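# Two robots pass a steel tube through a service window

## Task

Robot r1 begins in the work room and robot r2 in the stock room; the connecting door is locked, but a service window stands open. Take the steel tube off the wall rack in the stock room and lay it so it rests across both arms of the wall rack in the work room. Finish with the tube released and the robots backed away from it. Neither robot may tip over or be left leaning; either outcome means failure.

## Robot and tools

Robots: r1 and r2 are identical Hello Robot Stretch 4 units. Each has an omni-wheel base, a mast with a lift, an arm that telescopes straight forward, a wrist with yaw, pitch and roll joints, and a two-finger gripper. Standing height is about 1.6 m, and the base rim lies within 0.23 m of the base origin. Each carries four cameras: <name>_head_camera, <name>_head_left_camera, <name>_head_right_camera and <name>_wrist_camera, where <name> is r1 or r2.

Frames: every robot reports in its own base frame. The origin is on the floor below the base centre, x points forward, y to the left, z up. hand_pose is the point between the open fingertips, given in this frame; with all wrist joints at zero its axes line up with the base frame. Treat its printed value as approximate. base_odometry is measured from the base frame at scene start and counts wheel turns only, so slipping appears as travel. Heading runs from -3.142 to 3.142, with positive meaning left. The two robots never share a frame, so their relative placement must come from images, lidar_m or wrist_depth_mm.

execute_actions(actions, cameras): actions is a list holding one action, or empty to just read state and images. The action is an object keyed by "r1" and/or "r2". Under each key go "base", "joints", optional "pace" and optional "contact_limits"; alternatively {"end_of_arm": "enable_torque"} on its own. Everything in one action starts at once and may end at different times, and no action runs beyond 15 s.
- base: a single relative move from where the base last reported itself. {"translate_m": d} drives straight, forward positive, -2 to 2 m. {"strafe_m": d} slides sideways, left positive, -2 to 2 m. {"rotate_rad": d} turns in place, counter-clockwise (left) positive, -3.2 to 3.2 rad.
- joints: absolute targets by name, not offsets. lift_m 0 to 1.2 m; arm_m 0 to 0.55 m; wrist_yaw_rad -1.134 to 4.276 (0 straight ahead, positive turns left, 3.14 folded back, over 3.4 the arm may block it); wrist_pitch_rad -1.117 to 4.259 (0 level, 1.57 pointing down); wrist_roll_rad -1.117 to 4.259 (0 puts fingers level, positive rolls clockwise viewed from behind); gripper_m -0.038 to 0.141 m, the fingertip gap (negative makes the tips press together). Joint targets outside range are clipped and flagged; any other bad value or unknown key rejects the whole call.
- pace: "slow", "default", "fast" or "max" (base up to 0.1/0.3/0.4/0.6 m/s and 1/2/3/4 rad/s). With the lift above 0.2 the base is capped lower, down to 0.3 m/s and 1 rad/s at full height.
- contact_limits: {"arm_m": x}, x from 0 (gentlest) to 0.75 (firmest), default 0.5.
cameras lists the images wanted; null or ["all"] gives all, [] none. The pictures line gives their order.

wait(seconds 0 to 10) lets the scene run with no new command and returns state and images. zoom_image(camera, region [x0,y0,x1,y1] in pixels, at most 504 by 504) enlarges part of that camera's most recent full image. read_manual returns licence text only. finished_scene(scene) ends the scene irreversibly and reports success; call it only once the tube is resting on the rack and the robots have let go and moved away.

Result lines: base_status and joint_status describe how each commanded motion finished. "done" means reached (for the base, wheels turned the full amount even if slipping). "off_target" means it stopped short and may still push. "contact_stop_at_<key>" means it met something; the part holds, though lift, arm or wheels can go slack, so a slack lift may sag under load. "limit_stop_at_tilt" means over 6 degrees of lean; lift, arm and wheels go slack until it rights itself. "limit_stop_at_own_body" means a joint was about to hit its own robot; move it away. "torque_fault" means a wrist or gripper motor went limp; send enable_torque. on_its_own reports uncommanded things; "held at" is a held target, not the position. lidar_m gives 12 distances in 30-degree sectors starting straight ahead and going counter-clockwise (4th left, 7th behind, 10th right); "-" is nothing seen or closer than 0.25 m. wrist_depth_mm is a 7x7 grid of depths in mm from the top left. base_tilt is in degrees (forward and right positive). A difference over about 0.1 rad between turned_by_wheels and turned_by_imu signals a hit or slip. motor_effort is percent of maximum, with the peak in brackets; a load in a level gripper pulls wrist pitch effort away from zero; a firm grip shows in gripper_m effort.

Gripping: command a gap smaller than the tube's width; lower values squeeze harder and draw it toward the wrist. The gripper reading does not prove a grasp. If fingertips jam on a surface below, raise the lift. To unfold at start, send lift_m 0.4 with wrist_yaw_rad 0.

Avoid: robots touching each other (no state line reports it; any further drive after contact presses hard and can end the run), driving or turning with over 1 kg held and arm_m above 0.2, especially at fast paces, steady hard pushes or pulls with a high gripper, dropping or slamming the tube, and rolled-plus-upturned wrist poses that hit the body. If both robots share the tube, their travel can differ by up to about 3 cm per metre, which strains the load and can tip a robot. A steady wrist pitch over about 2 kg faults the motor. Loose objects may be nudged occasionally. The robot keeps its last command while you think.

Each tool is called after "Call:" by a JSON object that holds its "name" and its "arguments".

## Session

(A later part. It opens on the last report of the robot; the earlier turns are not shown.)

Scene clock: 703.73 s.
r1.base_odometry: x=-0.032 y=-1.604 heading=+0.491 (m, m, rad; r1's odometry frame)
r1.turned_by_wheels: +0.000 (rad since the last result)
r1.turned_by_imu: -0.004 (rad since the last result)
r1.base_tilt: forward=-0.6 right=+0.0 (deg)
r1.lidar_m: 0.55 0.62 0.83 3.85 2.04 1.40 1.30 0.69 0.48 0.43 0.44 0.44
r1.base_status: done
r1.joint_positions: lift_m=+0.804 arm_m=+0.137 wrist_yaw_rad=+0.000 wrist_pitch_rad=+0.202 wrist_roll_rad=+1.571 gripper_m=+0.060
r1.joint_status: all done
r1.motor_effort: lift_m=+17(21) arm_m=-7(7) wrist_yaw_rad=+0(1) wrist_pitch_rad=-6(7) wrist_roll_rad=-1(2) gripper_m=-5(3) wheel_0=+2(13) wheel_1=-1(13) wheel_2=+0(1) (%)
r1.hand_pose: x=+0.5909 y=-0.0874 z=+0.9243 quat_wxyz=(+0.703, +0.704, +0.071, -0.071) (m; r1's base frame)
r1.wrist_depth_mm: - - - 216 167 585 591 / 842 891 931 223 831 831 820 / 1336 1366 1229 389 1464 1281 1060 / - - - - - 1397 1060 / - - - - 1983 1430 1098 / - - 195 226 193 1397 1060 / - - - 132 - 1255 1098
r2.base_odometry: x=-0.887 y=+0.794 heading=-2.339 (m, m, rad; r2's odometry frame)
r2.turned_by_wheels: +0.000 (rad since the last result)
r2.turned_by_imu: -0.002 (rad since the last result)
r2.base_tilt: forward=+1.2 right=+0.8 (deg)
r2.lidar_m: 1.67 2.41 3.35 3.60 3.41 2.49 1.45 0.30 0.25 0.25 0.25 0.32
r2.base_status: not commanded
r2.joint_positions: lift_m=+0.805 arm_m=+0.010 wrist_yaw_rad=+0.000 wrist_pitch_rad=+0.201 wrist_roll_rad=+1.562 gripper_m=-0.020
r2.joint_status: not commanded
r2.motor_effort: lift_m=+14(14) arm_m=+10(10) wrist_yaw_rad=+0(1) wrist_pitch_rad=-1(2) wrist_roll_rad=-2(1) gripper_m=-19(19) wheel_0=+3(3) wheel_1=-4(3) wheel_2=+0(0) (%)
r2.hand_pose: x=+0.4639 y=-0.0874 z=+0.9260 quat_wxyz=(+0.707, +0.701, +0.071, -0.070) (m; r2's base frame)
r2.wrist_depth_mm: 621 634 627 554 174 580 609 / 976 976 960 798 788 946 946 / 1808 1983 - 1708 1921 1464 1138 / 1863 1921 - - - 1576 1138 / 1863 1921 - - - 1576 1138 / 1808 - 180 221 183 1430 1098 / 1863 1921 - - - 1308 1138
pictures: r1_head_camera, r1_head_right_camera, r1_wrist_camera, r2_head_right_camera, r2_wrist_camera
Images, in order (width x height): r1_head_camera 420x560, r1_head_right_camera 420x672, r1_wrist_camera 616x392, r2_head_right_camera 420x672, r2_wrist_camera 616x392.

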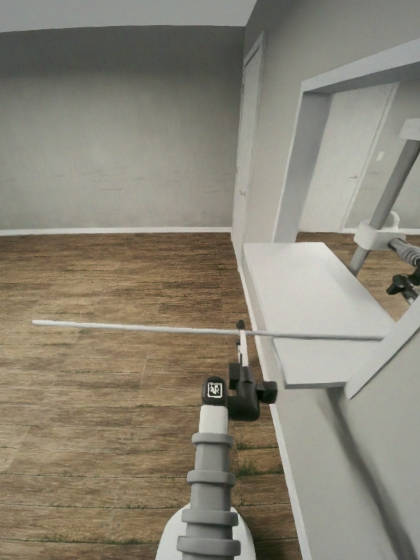

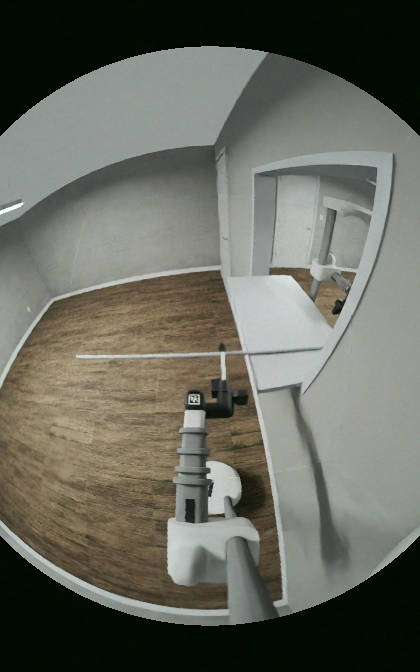

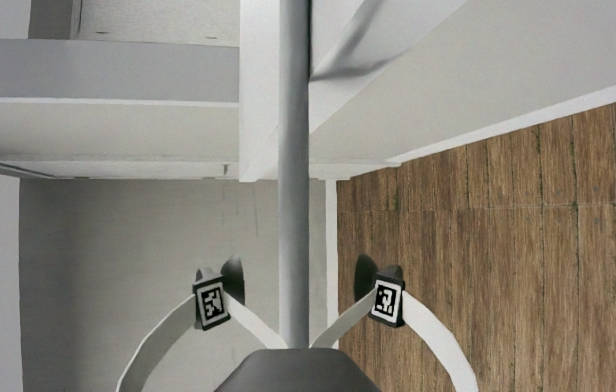

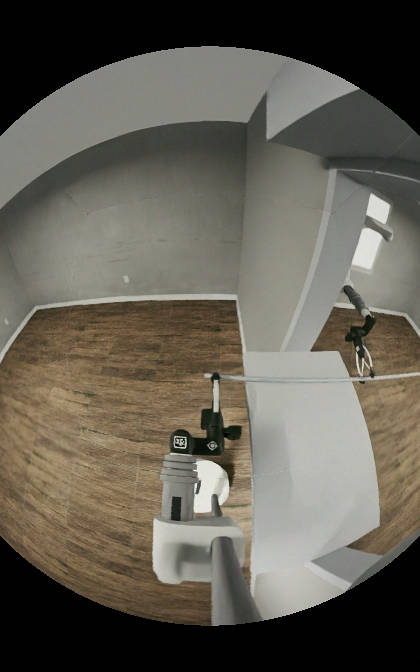

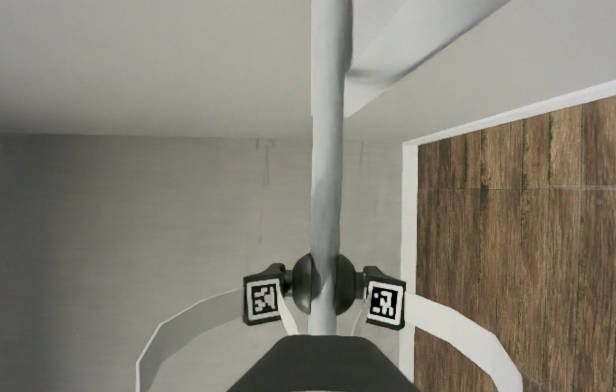

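Call:
{"name": "execute_actions", "arguments": {"actions": [{"r1": {"joints": {"gripper_m": -0.036, "lift_m": 0.808}, "pace": "default"}, "r2": {"joints": {"gripper_m": 0.075}, "pace": "default"}}], "cameras": ["r1_head_camera", "r1_wrist_camera", "r2_head_right_camera", "r2_wrist_camera"]}}

Scene clock: 718.30 s.
r1.base_odometry: x=-0.032 y=-1.604 heading=+0.491 (m, m, rad; r1's odometry frame)
r1.turned_by_wheels: +0.000 (rad since the last result)
r1.turned_by_imu: -0.002 (rad since the last result)
r1.base_tilt: forward=-0.4 right=-0.1 (deg)
r1.lidar_m: 0.54 0.59 0.86 3.84 2.02 1.42 1.30 0.65 0.46 0.43 0.43 0.46
r1.base_status: not commanded
r1.joint_positions: lift_m=+0.808 arm_m=+0.137 wrist_yaw_rad=+0.000 wrist_pitch_rad=+0.208 wrist_roll_rad=+1.570 gripper_m=-0.035
r1.joint_status: all done
r1.motor_effort: lift_m=+21(19) arm_m=-8(7) wrist_yaw_rad=-1(1) wrist_pitch_rad=-22(23) wrist_roll_rad=+3(2) gripper_m=-21(20) wheel_0=+2(2) wheel_1=-1(1) wheel_2=+0(0) (%)
r1.hand_pose: x=+0.5905 y=-0.0874 z=+0.9264 quat_wxyz=(+0.704, +0.703, +0.073, -0.073) (m; r1's base frame)
r1.wrist_depth_mm: 866 - - 204 168 585 591 / 842 878 904 218 831 831 809 / 1366 1397 1229 492 1464 1255 1042 / - - - - - 1366 1060 / - - - 216 - 1336 1042 / - - 179 211 178 1336 1060 / - - - 132 - 1205 1078
r2.base_odometry: x=-0.887 y=+0.794 heading=-2.339 (m, m, rad; r2's odometry frame)
r2.turned_by_wheels: +0.000 (rad since the last result)
r2.turned_by_imu: -0.001 (rad since the last result)
r2.base_tilt: forward=+1.3 right=+0.7 (deg)
r2.lidar_m: 1.67 2.42 3.31 3.58 3.43 2.51 1.47 0.30 0.25 0.25 0.25 0.31
r2.base_status: not commanded
r2.joint_positions: lift_m=+0.805 arm_m=+0.010 wrist_yaw_rad=-0.001 wrist_pitch_rad=+0.202 wrist_roll_rad=+1.562 gripper_m=+0.075
r2.joint_status: all done
r2.motor_effort: lift_m=+15(15) arm_m=+10(10) wrist_yaw_rad=+2(2) wrist_pitch_rad=-7(8) wrist_roll_rad=-2(1) gripper_m=-4(17) wheel_0=+3(3) wheel_1=-3(3) wheel_2=+0(0) (%)
r2.hand_pose: x=+0.4638 y=-0.0876 z=+0.9257 quat_wxyz=(+0.707, +0.700, +0.071, -0.071) (m; r2's base frame)
r2.wrist_depth_mm: 621 634 634 259 173 580 615 / 960 960 976 260 788 946 931 / 1863 1921 - 1661 1983 1464 1138 / 1863 1983 - - - 1537 1160 / 1808 1921 - - - 1537 1118 / 1983 1983 196 - 212 1397 1118 / 1863 1921 - - - 1397 1160
pictures: r1_head_camera, r1_wrist_camera, r2_head_right_camera, r2_wrist_camera
Images, in order (width x height): r1_head_camera 420x560, r1_wrist_camera 616x392, r2_head_right_camera 420x672, r2_wrist_camera 616x392.

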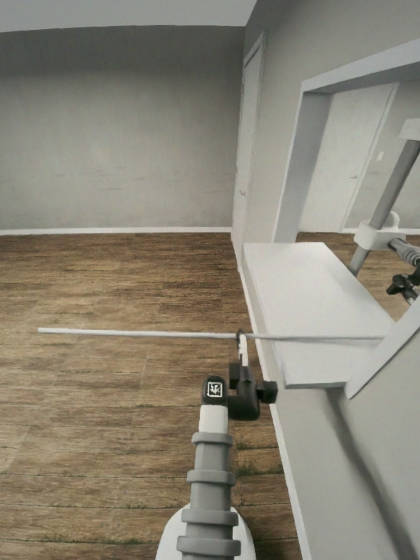

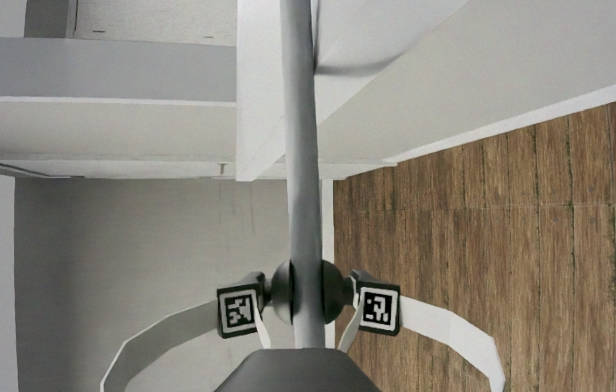

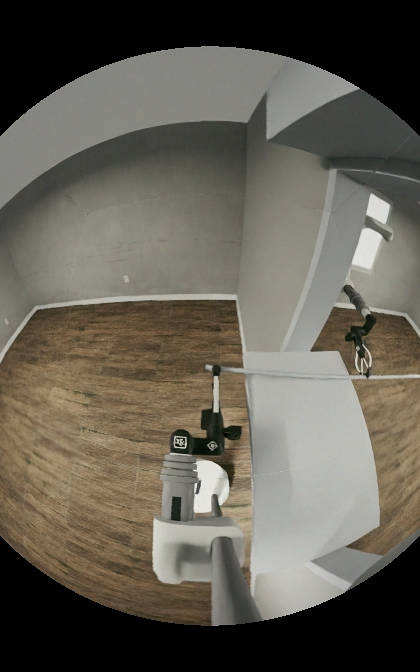

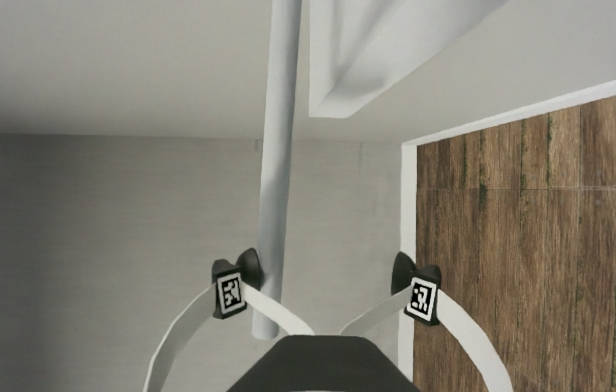

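Call:
{"name": "execute_actions", "arguments": {"actions": [{"r1": {"base": {"strafe_m": 0.95}, "joints": {"lift_m": 0.865}, "pace": "fast"}, "r2": {"base": {"translate_m": -0.3}, "joints": {"lift_m": 0.85, "gripper_m": 0.13, "arm_m": 0.0}, "pace": "fast"}}], "cameras": ["r1_head_camera", "r1_head_left_camera", "r1_head_right_camera", "r1_wrist_camera", "r2_head_right_camera"]}}

Scene clock: 764.33 s.
r1.base_odometry: x=-0.480 y=-0.766 heading=+0.491 (m, m, rad; r1's odometry frame)
r1.turned_by_wheels: +0.000 (rad since the last result)
r1.turned_by_imu: -0.002 (rad since the last result)
r1.base_tilt: forward=-0.5 right=+0.0 (deg)
r1.lidar_m: 0.55 0.59 0.82 2.70 2.18 1.47 1.35 1.41 1.49 1.37 0.79 0.60
r1.base_status: done
r1.joint_positions: lift_m=+0.865 arm_m=+0.137 wrist_yaw_rad=+0.000 wrist_pitch_rad=+0.211 wrist_roll_rad=+1.571 gripper_m=-0.036
r1.joint_status: all done
r1.on_its_own: wrist_pitch_rad is at rest, and its effort (-31) is outside its rest range (-23 to +23)
r1.motor_effort: lift_m=+23(27) arm_m=-7(7) wrist_yaw_rad=+0(4) wrist_pitch_rad=-31(36) wrist_roll_rad=-1(3) gripper_m=-23(19) wheel_0=+1(14) wheel_1=-2(12) wheel_2=+0(1) (%)
r1.hand_pose: x=+0.5903 y=-0.0874 z=+0.9824 quat_wxyz=(+0.703, +0.703, +0.075, -0.074) (m; r1's base frame)
r1.wrist_depth_mm: - - - - - 1430 1138 / - - - - - 1430 1098 / - - - - - 1430 1098 / - - - - - 1430 1118 / - - - - - 1464 1118 / - - 181 211 178 1366 1098 / - - - 132 - 1229 1118
r2.base_odometry: x=-0.678 y=+1.009 heading=-2.339 (m, m, rad; r2's odometry frame)
r2.turned_by_wheels: +0.000 (rad since the last result)
r2.turned_by_imu: -0.002 (rad since the last result)
r2.base_tilt: forward=+1.2 right=+0.8 (deg)
r2.lidar_m: 0.86 2.71 3.75 3.58 2.98 2.18 1.47 0.56 0.42 0.25 0.25 0.29
r2.base_status: done
r2.joint_positions: lift_m=+0.850 arm_m=+0.002 wrist_yaw_rad=+0.000 wrist_pitch_rad=+0.202 wrist_roll_rad=+1.562 gripper_m=+0.130
r2.joint_status: all done
r2.motor_effort: lift_m=+22(24) arm_m=-9(10) wrist_yaw_rad=+0(2) wrist_pitch_rad=-6(6) wrist_roll_rad=-1(1) gripper_m=-1(2) wheel_0=-2(9) wheel_1=-2(7) wheel_2=-2(9) (%)
r2.hand_pose: x=+0.4552 y=-0.0874 z=+0.9700 quat_wxyz=(+0.707, +0.700, +0.072, -0.071) (m; r2's base frame)
r2.wrist_depth_mm: 615 634 634 661 263 171 162 / 946 946 976 661 287 842 917 / - - - 1708 - 1537 1182 / - - - - - 1618 1205 / - - - - - 1537 1205 / - - - - - 211 1182 / - - - - - 1576 1182
pictures: r1_head_camera, r1_head_left_camera, r1_head_right_camera, r1_wrist_camera, r2_head_right_camera
Images, in order (width x height): r1_head_camera 420x560, r1_head_left_camera 420x672, r1_head_right_camera 420x672, r1_wrist_camera 616x392, r2_head_right_camera 420x672.

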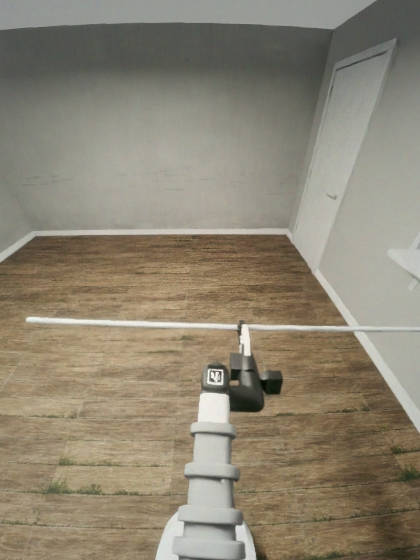

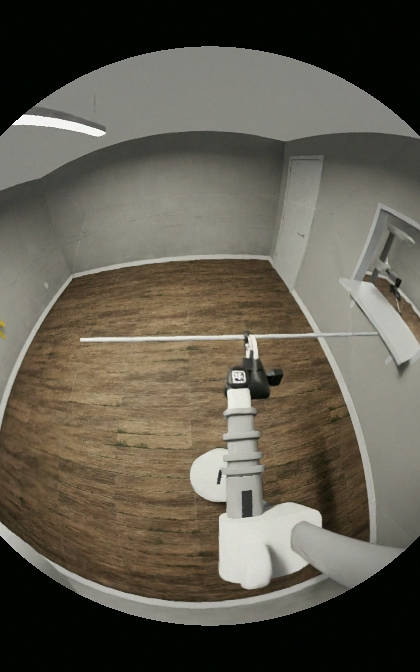

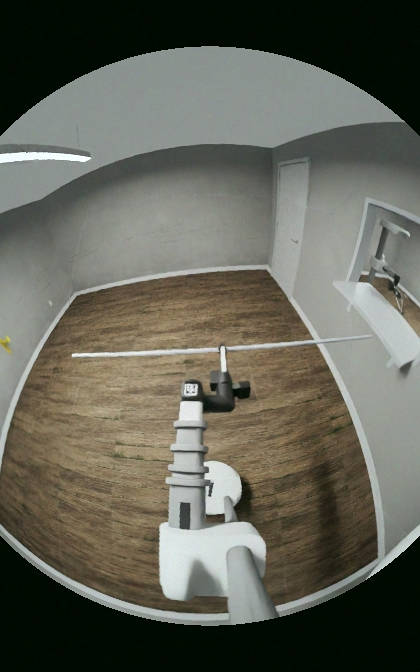

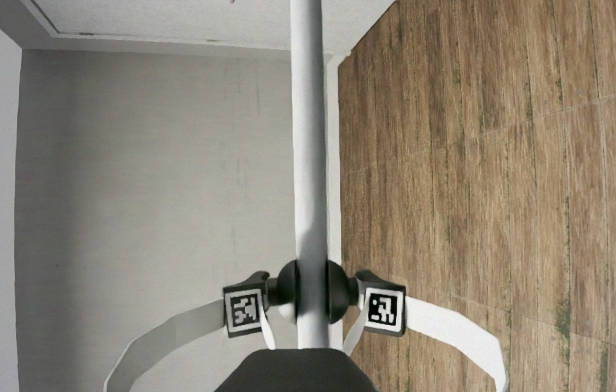

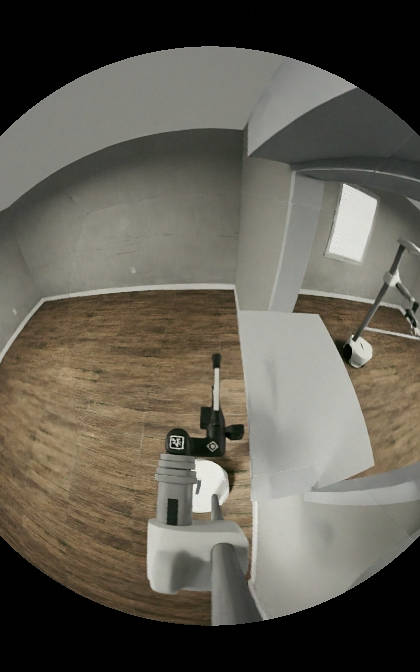

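Call:
{"name": "execute_actions", "arguments": {"actions": [{"r1": {"base": {"translate_m": 0.81}, "joints": {"lift_m": 0.4, "arm_m": 0.0, "wrist_pitch_rad": 0.0, "wrist_roll_rad": 1.595}, "pace": "fast"}, "r2": {"base": {"strafe_m": 0.5}, "pace": "fast"}}], "cameras": ["r1_head_camera", "r1_head_left_camera", "r1_head_right_camera", "r1_wrist_camera"]}}

Scene clock: 801.77 s.
r1.base_odometry: x=+0.235 y=-0.384 heading=+0.491 (m, m, rad; r1's odometry frame)
r1.turned_by_wheels: +0.000 (rad since the last result)
r1.turned_by_imu: -0.004 (rad since the last result)
r1.base_tilt: forward=-0.6 right=-0.2 (deg)
r1.lidar_m: 0.43 0.46 0.63 2.63 3.02 2.34 2.18 2.04 1.21 1.11 0.60 0.49
r1.base_status: done
r1.joint_positions: lift_m=+0.400 arm_m=+0.001 wrist_yaw_rad=+0.000 wrist_pitch_rad=+0.011 wrist_roll_rad=+1.595 gripper_m=-0.036
r1.joint_status: all done
r1.on_its_own: wrist_pitch_rad is at rest, and its effort (-32) is outside its rest range (-23 to +23)
r1.motor_effort: lift_m=+20(22) arm_m=-7(7) wrist_yaw_rad=-1(2) wrist_pitch_rad=-32(45) wrist_roll_rad=-3(1) gripper_m=-20(20) wheel_0=+3(7) wheel_1=+1(5) wheel_2=-1(15) (%)
r1.hand_pose: x=+0.4607 y=-0.0874 z=+0.5748 quat_wxyz=(+0.698, +0.716, +0.004, -0.004) (m; r1's base frame)
r1.wrist_depth_mm: - - - - 1921 1078 788 / - - - - - 1078 788 / - - - - - 1098 768 / - - - - - 1118 778 / - - - - - 1138 788 / - - 181 212 179 1025 788 / - - - 131 - 904 809
r2.base_odometry: x=-0.319 y=+0.662 heading=-2.339 (m, m, rad; r2's odometry frame)
r2.turned_by_wheels: +0.000 (rad since the last result)
r2.turned_by_imu: -0.005 (rad since the last result)
r2.base_tilt: forward=+1.2 right=+0.8 (deg)
r2.lidar_m: 2.61 2.72 3.50 3.05 3.00 2.16 2.09 1.27 0.93 0.69 0.73 1.02
r2.base_status: done
r2.joint_positions: lift_m=+0.850 arm_m=+0.002 wrist_yaw_rad=+0.000 wrist_pitch_rad=+0.202 wrist_roll_rad=+1.562 gripper_m=+0.130
r2.joint_status: not commanded
r2.motor_effort: lift_m=+22(22) arm_m=-9(9) wrist_yaw_rad=+0(0) wrist_pitch_rad=-6(7) wrist_roll_rad=-2(2) gripper_m=+2(0) wheel_0=-1(11) wheel_1=+2(14) wheel_2=+0(3) (%)
r2.hand_pose: x=+0.4552 y=-0.0874 z=+0.9700 quat_wxyz=(+0.707, +0.700, +0.072, -0.071) (m; r2's base frame)
r2.wrist_depth_mm: 1661 1756 1756 1756 1708 1499 1205 / - - - - - 1618 1182 / - - - - - 1618 1182 / - - - - - 1576 1182 / - - - - - 1537 1182 / - - - - - 211 1182 / - - - - - 1576 1182
pictures: r1_head_camera, r1_head_left_camera, r1_head_right_camera, r1_wrist_camera
Images, in order (width x height): r1_head_camera 420x560, r1_head_left_camera 420x672, r1_head_right_camera 420x672, r1_wrist_camera 616x392.

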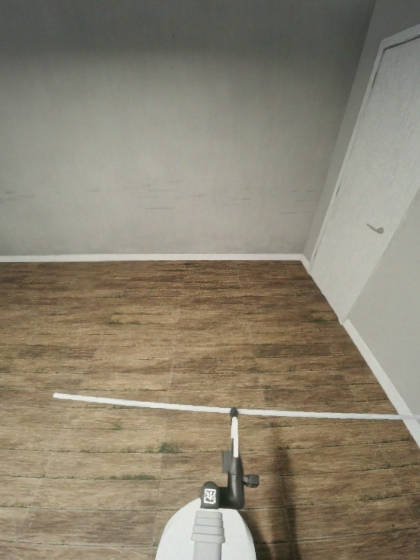

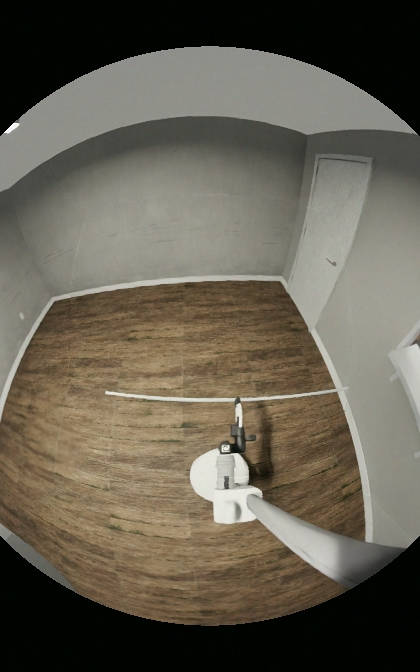

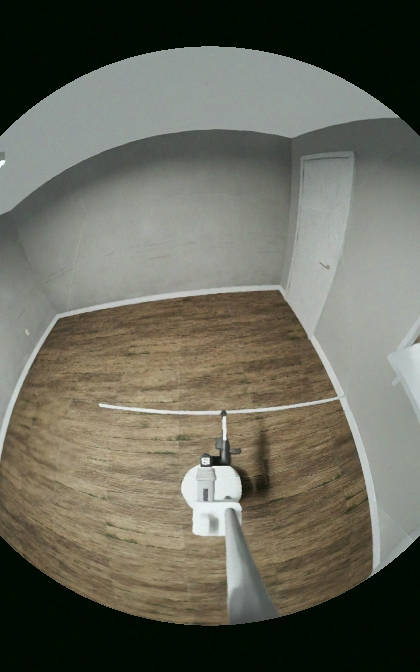

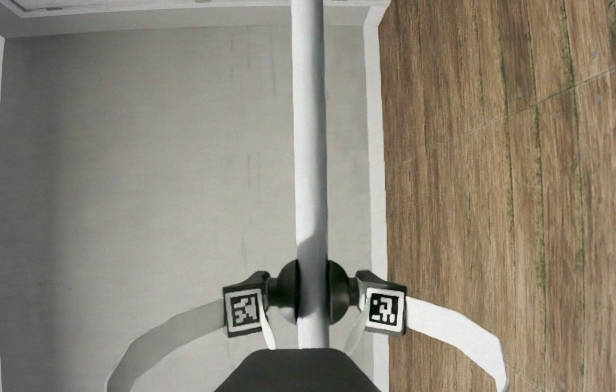

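Call:
{"name": "execute_actions", "arguments": {"actions": [{"r1": {"base": {"rotate_rad": 1.65}, "joints": {"wrist_yaw_rad": 0.03}, "pace": "slow"}}], "cameras": ["r1_head_camera", "r1_head_left_camera", "r1_head_right_camera", "r1_wrist_camera"]}}

Scene clock: 812.03 s.
r1.base_odometry: x=+0.234 y=-0.384 heading=+2.140 (m, m, rad; r1's odometry frame)
r1.turned_by_wheels: +1.649 (rad since the last result)
r1.turned_by_imu: +1.683 (rad since the last result)
r1.base_tilt: forward=-0.6 right=-0.1 (deg)
r1.lidar_m: 0.43 0.43 0.55 2.18 1.89 1.18 1.13 1.17 1.86 2.51 0.72 0.48
r1.base_status: done
r1.joint_positions: lift_m=+0.400 arm_m=+0.001 wrist_yaw_rad=+0.031 wrist_pitch_rad=+0.011 wrist_roll_rad=+1.595 gripper_m=-0.036
r1.joint_status: all done
r1.on_its_own: wrist_pitch_rad is at rest, and its effort (-32) is outside its rest range (-23 to +23)
r1.motor_effort: lift_m=+20(20) arm_m=-7(7) wrist_yaw_rad=-4(11) wrist_pitch_rad=-32(33) wrist_roll_rad=+0(2) gripper_m=-21(19) wheel_0=-3(10) wheel_1=-3(4) wheel_2=-4(10) (%)
r1.hand_pose: x=+0.4633 y=-0.0784 z=+0.5748 quat_wxyz=(+0.698, +0.716, +0.015, +0.007) (m; r1's base frame)
r1.wrist_depth_mm: - - - - 1921 1060 778 / - - - - - 1098 778 / - - - - - 1098 778 / - - - - - 1098 768 / - - - - - 1138 778 / - - 181 210 180 1042 798 / - - - 131 - 917 820
r2.base_odometry: x=-0.319 y=+0.662 heading=-2.339 (m, m, rad; r2's odometry frame)
r2.turned_by_wheels: +0.000 (rad since the last result)
r2.turned_by_imu: -0.003 (rad since the last result)
r2.base_tilt: forward=+1.2 right=+0.8 (deg)
r2.lidar_m: 2.60 2.73 3.51 3.07 3.00 2.18 2.10 1.29 0.94 0.70 0.74 1.02
r2.base_status: not commanded
r2.joint_positions: lift_m=+0.850 arm_m=+0.002 wrist_yaw_rad=+0.000 wrist_pitch_rad=+0.202 wrist_roll_rad=+1.562 gripper_m=+0.130
r2.joint_status: not commanded
r2.motor_effort: lift_m=+22(21) arm_m=-9(9) wrist_yaw_rad=+0(0) wrist_pitch_rad=-6(7) wrist_roll_rad=-1(1) gripper_m=-2(2) wheel_0=-1(1) wheel_1=+2(2) wheel_2=+0(0) (%)
r2.hand_pose: x=+0.4552 y=-0.0874 z=+0.9700 quat_wxyz=(+0.707, +0.700, +0.072, -0.071) (m; r2's base frame)
r2.wrist_depth_mm: 1756 1756 1708 1708 1756 1464 1182 / - - - - - 1661 1205 / - - - - - 1576 1205 / - - - - - 1618 1182 / - - - - - 1499 1182 / - - - - - 211 1182 / - - - - - 1576 1229
pictures: r1_head_camera, r1_head_left_camera, r1_head_right_camera, r1_wrist_camera
Images, in order (width x height): r1_head_camera 420x560, r1_head_left_camera 420x672, r1_head_right_camera 420x672, r1_wrist_camera 616x392.

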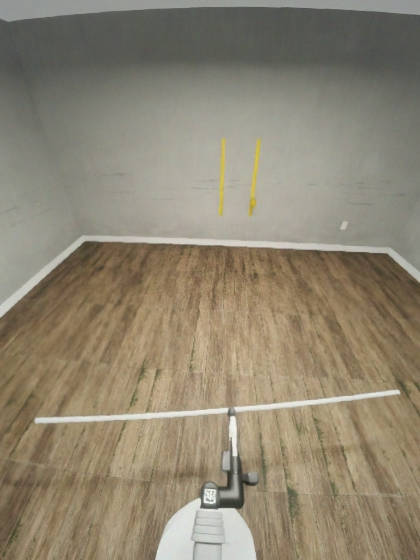

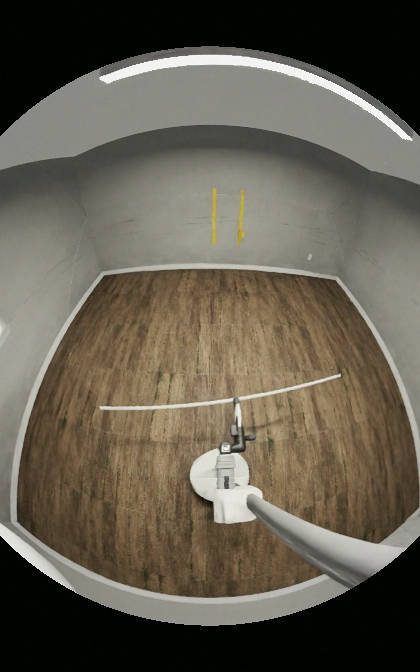

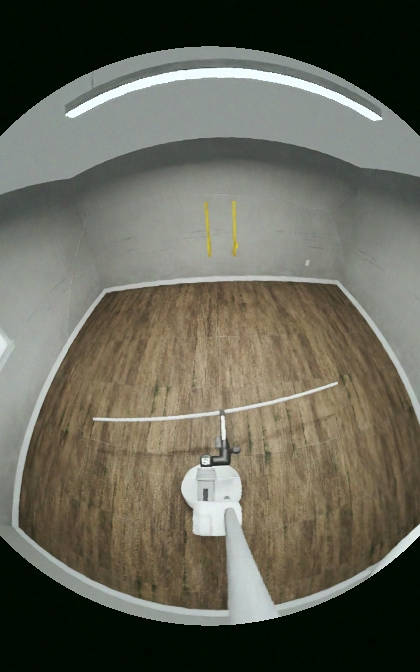

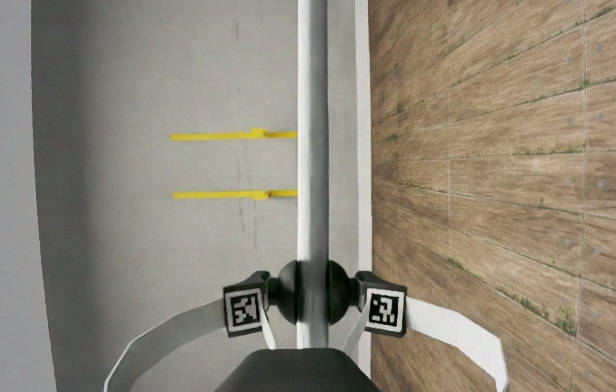

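Call:
{"name": "execute_actions", "arguments": {"actions": [], "cameras": ["r1_head_camera", "r1_head_right_camera", "r1_wrist_camera"]}}

Scene clock: 814.77 s.
r1.base_odometry: x=+0.234 y=-0.384 heading=+2.140 (m, m, rad; r1's odometry frame)
r1.turned_by_wheels: +0.000 (rad since the last result)
r1.turned_by_imu: -0.001 (rad since the last result)
r1.base_tilt: forward=-0.7 right=-0.1 (deg)
r1.lidar_m: 0.41 0.44 0.57 2.16 1.90 1.19 1.12 1.18 1.89 2.52 0.69 0.46
r1.base_status: done
r1.joint_positions: lift_m=+0.400 arm_m=+0.001 wrist_yaw_rad=+0.030 wrist_pitch_rad=+0.011 wrist_roll_rad=+1.595 gripper_m=-0.036
r1.joint_status: all done
r1.on_its_own: wrist_pitch_rad is at rest, and its effort (-33) is outside its rest range (-23 to +23)
r1.motor_effort: lift_m=+20(20) arm_m=-7(7) wrist_yaw_rad=-1(11) wrist_pitch_rad=-33(33) wrist_roll_rad=+0(2) gripper_m=-21(19) wheel_0=-3(10) wheel_1=-3(4) wheel_2=-4(10) (%)
r1.hand_pose: x=+0.4632 y=-0.0787 z=+0.5748 quat_wxyz=(+0.698, +0.716, +0.015, +0.006) (m; r1's base frame)
r1.wrist_depth_mm: - - - - 1863 1078 778 / - - - - - 1078 778 / - - - - - 1098 768 / - - - - - 1118 778 / - - - - - 1118 778 / - - 181 211 179 1042 798 / - - - 131 - 931 809
r2.base_odometry: x=-0.319 y=+0.662 heading=-2.339 (m, m, rad; r2's odometry frame)
r2.turned_by_wheels: +0.000 (rad since the last result)
r2.turned_by_imu: -0.001 (rad since the last result)
r2.base_tilt: forward=+1.3 right=+0.7 (deg)
r2.lidar_m: 2.62 2.72 3.51 3.07 2.97 2.19 2.10 1.29 0.93 0.68 0.74 1.04
r2.base_status: not commanded
r2.joint_positions: lift_m=+0.850 arm_m=+0.002 wrist_yaw_rad=+0.000 wrist_pitch_rad=+0.202 wrist_roll_rad=+1.562 gripper_m=+0.130
r2.joint_status: not commanded
r2.motor_effort: lift_m=+22(21) arm_m=-9(9) wrist_yaw_rad=+0(0) wrist_pitch_rad=-6(7) wrist_roll_rad=-2(1) gripper_m=+0(2) wheel_0=-1(1) wheel_1=+2(2) wheel_2=+0(0) (%)
r2.hand_pose: x=+0.4552 y=-0.0874 z=+0.9700 quat_wxyz=(+0.707, +0.700, +0.072, -0.071) (m; r2's base frame)
r2.wrist_depth_mm: 1708 1756 1708 1708 1756 1537 1205 / - - - - - 1661 1160 / - - - - - 1618 1205 / - - - - - 1618 1182 / - - - - - 1499 1182 / - - - - - 211 1182 / - - - - - 1576 1205
pictures: r1_head_camera, r1_head_right_camera, r1_wrist_camera
Images, in order (width x height): r1_head_camera 420x560, r1_head_right_camera 420x672, r1_wrist_camera 616x392.

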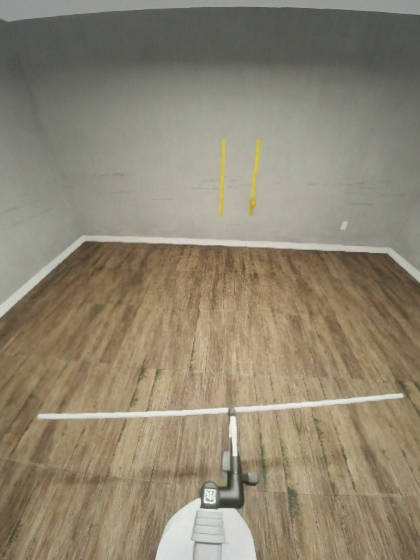

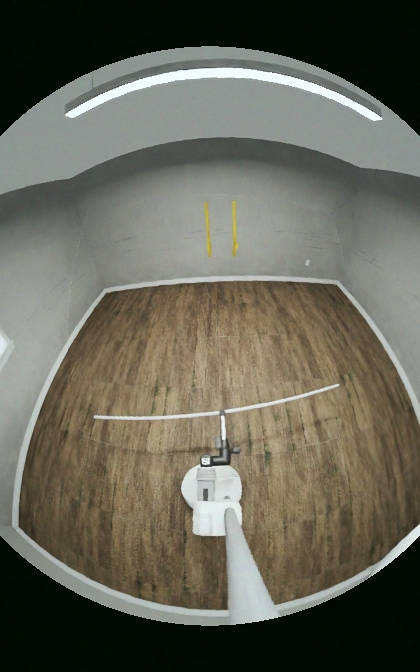

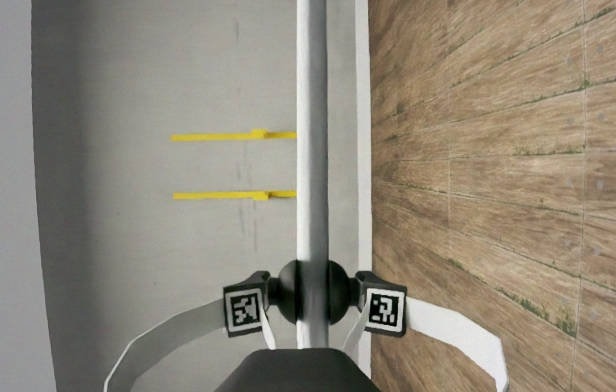

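Call:
{"name": "zoom_image", "arguments": {"camera": "r1_wrist_camera", "region": [160, 110, 310, 220]}}

Call:
{"name": "zoom_image", "arguments": {"camera": "r1_head_camera", "region": [190, 130, 290, 230]}}

Region (160, 110, 310, 220) of r1_wrist_camera's 616x392 image, scaled by 3.360; it fills the top 370 rows of this view, and the rest is white.

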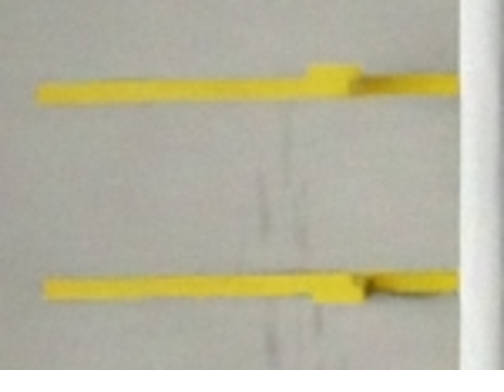

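Region (190, 130, 290, 230) of r1_head_camera's 420x560 image, scaled by 5.040, with more detail than that image has.

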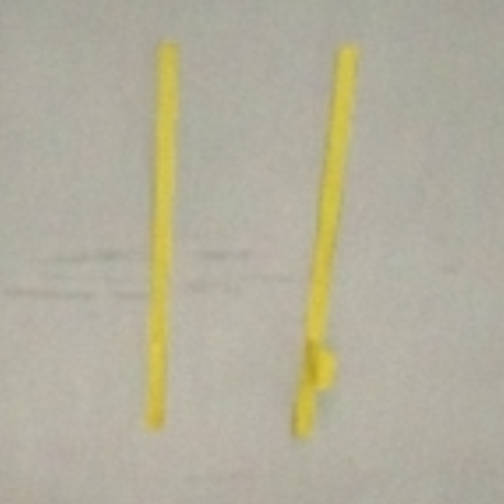

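Call:
{"name": "execute_actions", "arguments": {"actions": [{"r1": {"base": {"translate_m": 2.0}, "joints": {"lift_m": 0.705, "wrist_yaw_rad": 0.0, "arm_m": 0.04}, "pace": "max"}}], "cameras": ["r1_head_camera", "r1_head_left_camera", "r1_head_right_camera", "r1_wrist_camera"]}}

Scene clock: 847.80 s.
r1.base_odometry: x=-0.844 y=+1.300 heading=+2.140 (m, m, rad; r1's odometry frame)
r1.turned_by_wheels: +0.000 (rad since the last result)
r1.turned_by_imu: -0.010 (rad since the last result)
r1.base_tilt: forward=-0.7 right=-0.1 (deg)
r1.lidar_m: 0.46 0.49 0.64 2.17 2.29 3.16 3.41 3.48 2.66 2.55 0.70 0.50
r1.base_status: done
r1.joint_positions: lift_m=+0.705 arm_m=+0.039 wrist_yaw_rad=+0.000 wrist_pitch_rad=+0.011 wrist_roll_rad=+1.595 gripper_m=-0.036
r1.joint_status: all done
r1.on_its_own: wrist_pitch_rad is at rest, and its effort (-33) is outside its rest range (-23 to +23)
r1.motor_effort: lift_m=+23(26) arm_m=+7(7) wrist_yaw_rad=+0(13) wrist_pitch_rad=-33(38) wrist_roll_rad=-1(0) gripper_m=-21(20) wheel_0=+1(10) wheel_1=-1(6) wheel_2=+0(17) (%)
r1.hand_pose: x=+0.4981 y=-0.0874 z=+0.8796 quat_wxyz=(+0.698, +0.716, +0.004, -0.004) (m; r1's base frame)
r1.wrist_depth_mm: 627 627 647 640 654 691 683 / 654 661 661 676 683 691 699 / 661 661 676 676 691 683 699 / 676 668 668 683 699 699 707 / 661 668 668 661 668 707 715 / 676 668 181 211 180 699 707 / 668 676 683 131 715 707 723
r2.base_odometry: x=-0.319 y=+0.662 heading=-2.339 (m, m, rad; r2's odometry frame)
r2.turned_by_wheels: +0.000 (rad since the last result)
r2.turned_by_imu: -0.010 (rad since the last result)
r2.base_tilt: forward=+1.3 right=+0.8 (deg)
r2.lidar_m: 2.60 2.73 3.52 3.06 3.00 2.18 2.09 1.28 0.93 0.69 0.72 1.01
r2.base_status: not commanded
r2.joint_positions: lift_m=+0.850 arm_m=+0.002 wrist_yaw_rad=+0.000 wrist_pitch_rad=+0.202 wrist_roll_rad=+1.562 gripper_m=+0.130
r2.joint_status: not commanded
r2.motor_effort: lift_m=+22(22) arm_m=-9(9) wrist_yaw_rad=+0(0) wrist_pitch_rad=-5(6) wrist_roll_rad=-1(1) gripper_m=-1(0) wheel_0=-1(1) wheel_1=+2(2) wheel_2=+0(0) (%)
r2.hand_pose: x=+0.4552 y=-0.0874 z=+0.9700 quat_wxyz=(+0.707, +0.700, +0.072, -0.071) (m; r2's base frame)
r2.wrist_depth_mm: 1756 1756 1756 1708 1756 1499 1182 / - - - - - 1576 1205 / - - - - - 1618 1182 / - - - - - 1661 1182 / - - - - - 1499 1182 / - - - - - 211 1160 / - - - - - 1576 1205
pictures: r1_head_camera, r1_head_left_camera, r1_head_right_camera, r1_wrist_camera
Images, in order (width x height): r1_head_camera 420x560, r1_head_left_camera 420x672, r1_head_right_camera 420x672, r1_wrist_camera 616x392.

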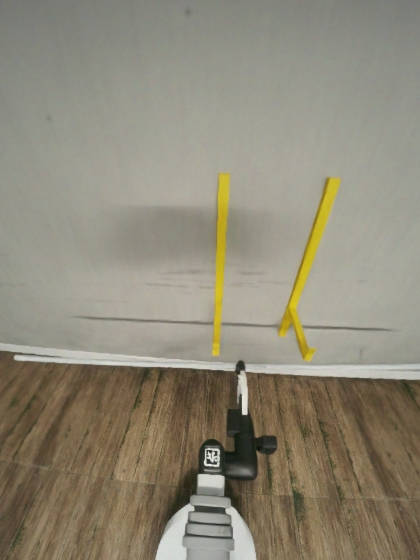

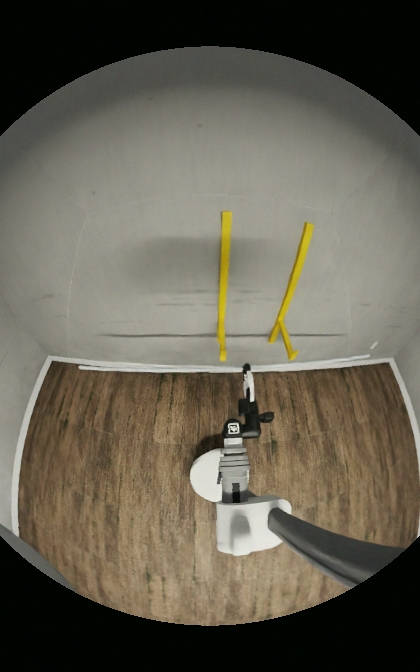

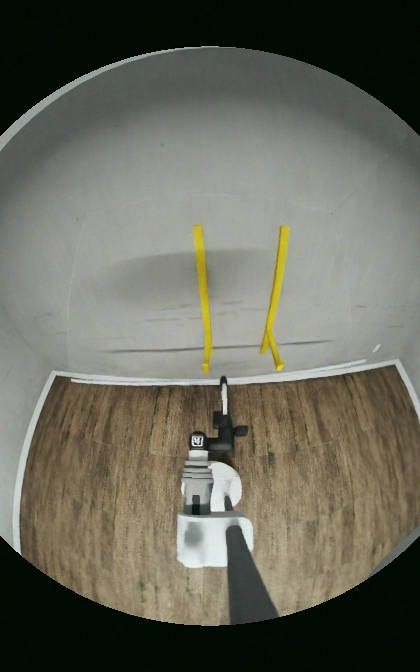

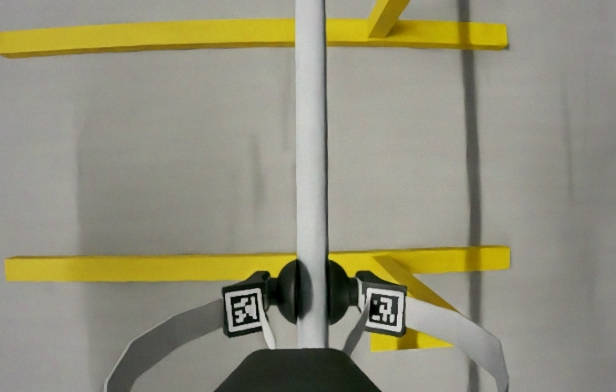

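Call:
{"name": "execute_actions", "arguments": {"actions": [{"r1": {"base": {"strafe_m": -0.105}, "joints": {"arm_m": 0.332, "wrist_yaw_rad": -0.03, "lift_m": 0.695}, "contact_limits": {"arm_m": 0.25}, "pace": "default"}}], "cameras": ["r1_head_camera", "r1_head_left_camera", "r1_head_right_camera", "r1_wrist_camera"]}}

Scene clock: 866.17 s.
r1.base_odometry: x=-0.756 y=+1.357 heading=+2.140 (m, m, rad; r1's odometry frame)
r1.turned_by_wheels: +0.000 (rad since the last result)
r1.turned_by_imu: -0.007 (rad since the last result)
r1.base_tilt: forward=-0.5 right=+0.0 (deg)
r1.lidar_m: 0.63 0.77 1.39 2.28 2.40 3.32 3.40 3.45 2.54 2.43 1.14 0.64
r1.base_status: done
r1.joint_positions: lift_m=+0.695 arm_m=+0.331 wrist_yaw_rad=-0.030 wrist_pitch_rad=+0.011 wrist_roll_rad=+1.595 gripper_m=-0.036
r1.joint_status: all done
r1.on_its_own: wrist_pitch_rad is at rest, and its effort (-32) is outside its rest range (-23 to +23)
r1.motor_effort: lift_m=+19(19) arm_m=+7(6) wrist_yaw_rad=-2(13) wrist_pitch_rad=-32(34) wrist_roll_rad=-2(1) gripper_m=-20(18) wheel_0=+1(14) wheel_1=-1(13) wheel_2=+0(0) (%)
r1.contact_limits: arm_m 0.25
r1.hand_pose: x=+0.7873 y=-0.0959 z=+0.8699 quat_wxyz=(+0.698, +0.716, -0.007, -0.014) (m; r1's base frame)
r1.wrist_depth_mm: 355 357 359 364 366 373 375 / 382 387 392 389 397 399 407 / 382 384 389 392 399 404 407 / 384 387 392 394 399 404 410 / 384 389 394 394 402 407 410 / 382 392 181 211 180 404 413 / 384 389 394 131 402 404 413
r2.base_odometry: x=-0.319 y=+0.662 heading=-2.339 (m, m, rad; r2's odometry frame)
r2.turned_by_wheels: +0.000 (rad since the last result)
r2.turned_by_imu: -0.006 (rad since the last result)
r2.base_tilt: forward=+1.2 right=+0.8 (deg)
r2.lidar_m: 2.61 2.72 3.50 3.05 3.01 2.19 2.09 1.29 0.93 0.69 0.71 1.05
r2.base_status: not commanded
r2.joint_positions: lift_m=+0.850 arm_m=+0.002 wrist_yaw_rad=+0.000 wrist_pitch_rad=+0.202 wrist_roll_rad=+1.562 gripper_m=+0.130
r2.joint_status: not commanded
r2.motor_effort: lift_m=+22(22) arm_m=-9(9) wrist_yaw_rad=+0(0) wrist_pitch_rad=-6(8) wrist_roll_rad=-1(2) gripper_m=+1(2) wheel_0=-1(1) wheel_1=+2(2) wheel_2=+0(0) (%)
r2.hand_pose: x=+0.4552 y=-0.0874 z=+0.9700 quat_wxyz=(+0.707, +0.700, +0.072, -0.071) (m; r2's base frame)
r2.wrist_depth_mm: 1708 1708 1756 1756 1756 1537 1205 / - - - - - 1618 1182 / - - - - - 1618 1182 / - - - - - 1618 1229 / - - - - - 1537 1205 / - - - - - 211 1182 / - - - - - 1576 1160
pictures: r1_head_camera, r1_head_left_camera, r1_head_right_camera, r1_wrist_camera
Images, in order (width x height): r1_head_camera 420x560, r1_head_left_camera 420x672, r1_head_right_camera 420x672, r1_wrist_camera 616x392.

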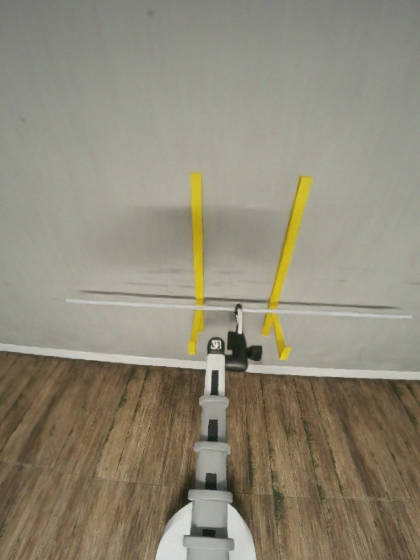

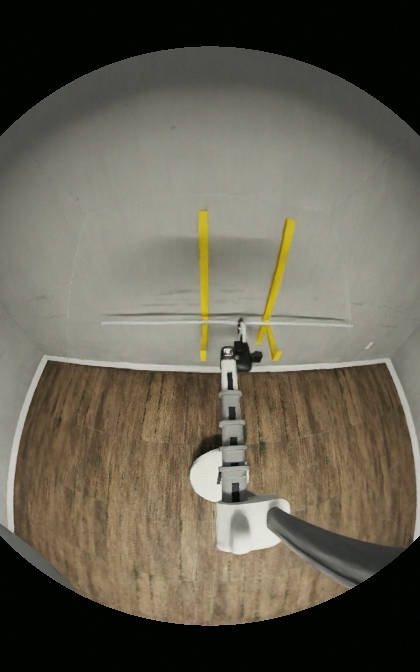

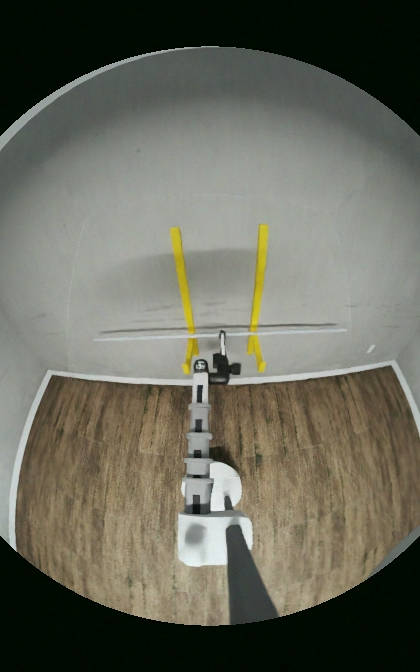

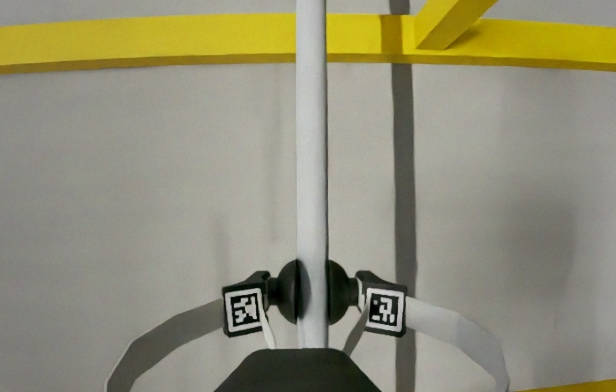

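Call:
{"name": "execute_actions", "arguments": {"actions": [{"r1": {"joints": {"lift_m": 0.587}, "pace": "default"}}], "cameras": ["r1_head_camera", "r1_wrist_camera"]}}

Scene clock: 877.80 s.
r1.base_odometry: x=-0.756 y=+1.357 heading=+2.140 (m, m, rad; r1's odometry frame)
r1.turned_by_wheels: +0.000 (rad since the last result)
r1.turned_by_imu: -0.005 (rad since the last result)
r1.base_tilt: forward=-0.4 right=+0.0 (deg)
r1.lidar_m: 0.60 0.77 1.37 2.27 2.41 3.29 3.40 3.46 2.51 2.45 1.13 0.67
r1.base_status: not commanded
r1.joint_positions: lift_m=+0.587 arm_m=+0.331 wrist_yaw_rad=-0.030 wrist_pitch_rad=+0.009 wrist_roll_rad=+1.595 gripper_m=-0.036
r1.joint_status: all done
r1.on_its_own: wrist_pitch_rad is at rest, and its effort (-25) is outside its rest range (-23 to +23)
r1.motor_effort: lift_m=+19(21) arm_m=+7(8) wrist_yaw_rad=-1(1) wrist_pitch_rad=-25(34) wrist_roll_rad=+0(0) gripper_m=-17(21) wheel_0=+1(1) wheel_1=-1(1) wheel_2=+0(0) (%)
r1.hand_pose: x=+0.7873 y=-0.0960 z=+0.7627 quat_wxyz=(+0.698, +0.716, -0.008, -0.014) (m; r1's base frame)
r1.wrist_depth_mm: 355 359 362 330 368 373 404 / 382 384 394 394 394 399 404 / 384 387 394 392 399 404 407 / 384 387 392 394 397 402 404 / 384 387 394 215 399 402 407 / 387 389 180 212 178 407 407 / 389 268 394 135 402 410 410
r2.base_odometry: x=-0.319 y=+0.662 heading=-2.339 (m, m, rad; r2's odometry frame)
r2.turned_by_wheels: +0.000 (rad since the last result)
r2.turned_by_imu: -0.004 (rad since the last result)
r2.base_tilt: forward=+1.2 right=+0.8 (deg)
r2.lidar_m: 2.61 2.71 3.50 3.07 2.99 2.17 2.09 1.28 0.93 0.69 0.73 1.00
r2.base_status: not commanded
r2.joint_positions: lift_m=+0.850 arm_m=+0.002 wrist_yaw_rad=+0.000 wrist_pitch_rad=+0.202 wrist_roll_rad=+1.562 gripper_m=+0.130
r2.joint_status: not commanded
r2.motor_effort: lift_m=+21(22) arm_m=-9(9) wrist_yaw_rad=+0(0) wrist_pitch_rad=-8(6) wrist_roll_rad=-1(1) gripper_m=+0(0) wheel_0=-1(1) wheel_1=+2(2) wheel_2=+0(0) (%)
r2.hand_pose: x=+0.4552 y=-0.0874 z=+0.9700 quat_wxyz=(+0.707, +0.700, +0.072, -0.071) (m; r2's base frame)
r2.wrist_depth_mm: 1756 1756 1708 1756 1756 1537 1182 / - - - - - 1618 1182 / - - - - - 1576 1182 / - - - - - 1618 1182 / - - - - - 1499 1182 / - - - - - 210 1205 / - - - - - 1576 1182
pictures: r1_head_camera, r1_wrist_camera
Images, in order (width x height): r1_head_camera 420x560, r1_wrist_camera 616x392.

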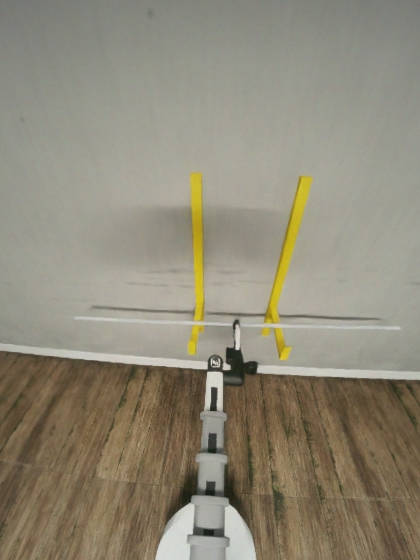

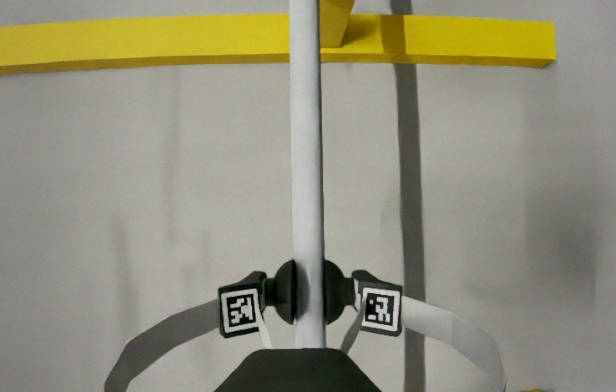

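Call:
{"name": "execute_actions", "arguments": {"actions": [{"r1": {"joints": {"lift_m": 0.579, "gripper_m": 0.06}, "pace": "default"}}], "cameras": ["r1_head_camera", "r1_wrist_camera"]}}

Scene clock: 881.83 s.
r1.base_odometry: x=-0.756 y=+1.357 heading=+2.140 (m, m, rad; r1's odometry frame)
r1.turned_by_wheels: +0.000 (rad since the last result)
r1.turned_by_imu: -0.002 (rad since the last result)
r1.base_tilt: forward=-0.7 right=+0.1 (deg)
r1.lidar_m: 0.60 0.82 1.39 2.28 2.41 3.31 3.39 3.45 2.52 2.45 1.14 0.67
r1.base_status: not commanded
r1.joint_positions: lift_m=+0.579 arm_m=+0.331 wrist_yaw_rad=-0.030 wrist_pitch_rad=+0.003 wrist_roll_rad=+1.595 gripper_m=+0.060
r1.joint_status: all done
r1.motor_effort: lift_m=+17(18) arm_m=+8(7) wrist_yaw_rad=+1(1) wrist_pitch_rad=-8(25) wrist_roll_rad=+0(1) gripper_m=-4(19) wheel_0=+1(1) wheel_1=-1(1) wheel_2=+0(0) (%)
r1.hand_pose: x=+0.7873 y=-0.0962 z=+0.7566 quat_wxyz=(+0.698, +0.716, -0.010, -0.012) (m; r1's base frame)
r1.wrist_depth_mm: 355 359 362 343 366 370 399 / 382 384 392 392 399 399 404 / 387 389 389 394 397 402 402 / 387 389 392 394 397 402 399 / 389 389 394 397 399 399 407 / 387 389 195 394 193 402 404 / 389 394 394 132 402 404 407
r2.base_odometry: x=-0.319 y=+0.662 heading=-2.339 (m, m, rad; r2's odometry frame)
r2.turned_by_wheels: +0.000 (rad since the last result)
r2.turned_by_imu: -0.001 (rad since the last result)
r2.base_tilt: forward=+1.2 right=+0.8 (deg)
r2.lidar_m: 2.62 2.73 3.53 3.06 3.01 2.17 2.09 1.27 0.92 0.70 0.73 1.03
r2.base_status: not commanded
r2.joint_positions: lift_m=+0.850 arm_m=+0.002 wrist_yaw_rad=+0.000 wrist_pitch_rad=+0.202 wrist_roll_rad=+1.562 gripper_m=+0.130
r2.joint_status: not commanded
r2.motor_effort: lift_m=+22(22) arm_m=-9(9) wrist_yaw_rad=+1(0) wrist_pitch_rad=-7(7) wrist_roll_rad=-2(1) gripper_m=-2(0) wheel_0=-1(1) wheel_1=+2(2) wheel_2=+0(0) (%)
r2.hand_pose: x=+0.4552 y=-0.0874 z=+0.9700 quat_wxyz=(+0.707, +0.700, +0.072, -0.071) (m; r2's base frame)
r2.wrist_depth_mm: 1756 1708 1708 1808 1808 1537 1229 / - - - - - 1618 1182 / - - - - - 1618 1160 / - - - - - 1618 1182 / - - - - - 1537 1182 / - - - - - 211 1182 / - - - - - 1576 1205
pictures: r1_head_camera, r1_wrist_camera
Images, in order (width x height): r1_head_camera 420x560, r1_wrist_camera 616x392.

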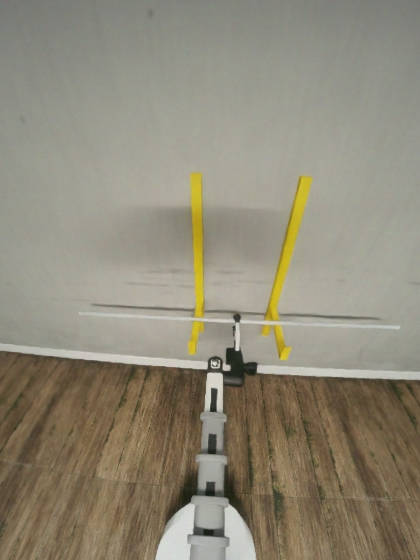

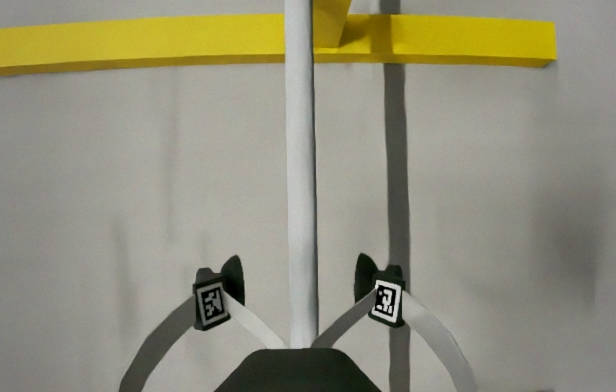

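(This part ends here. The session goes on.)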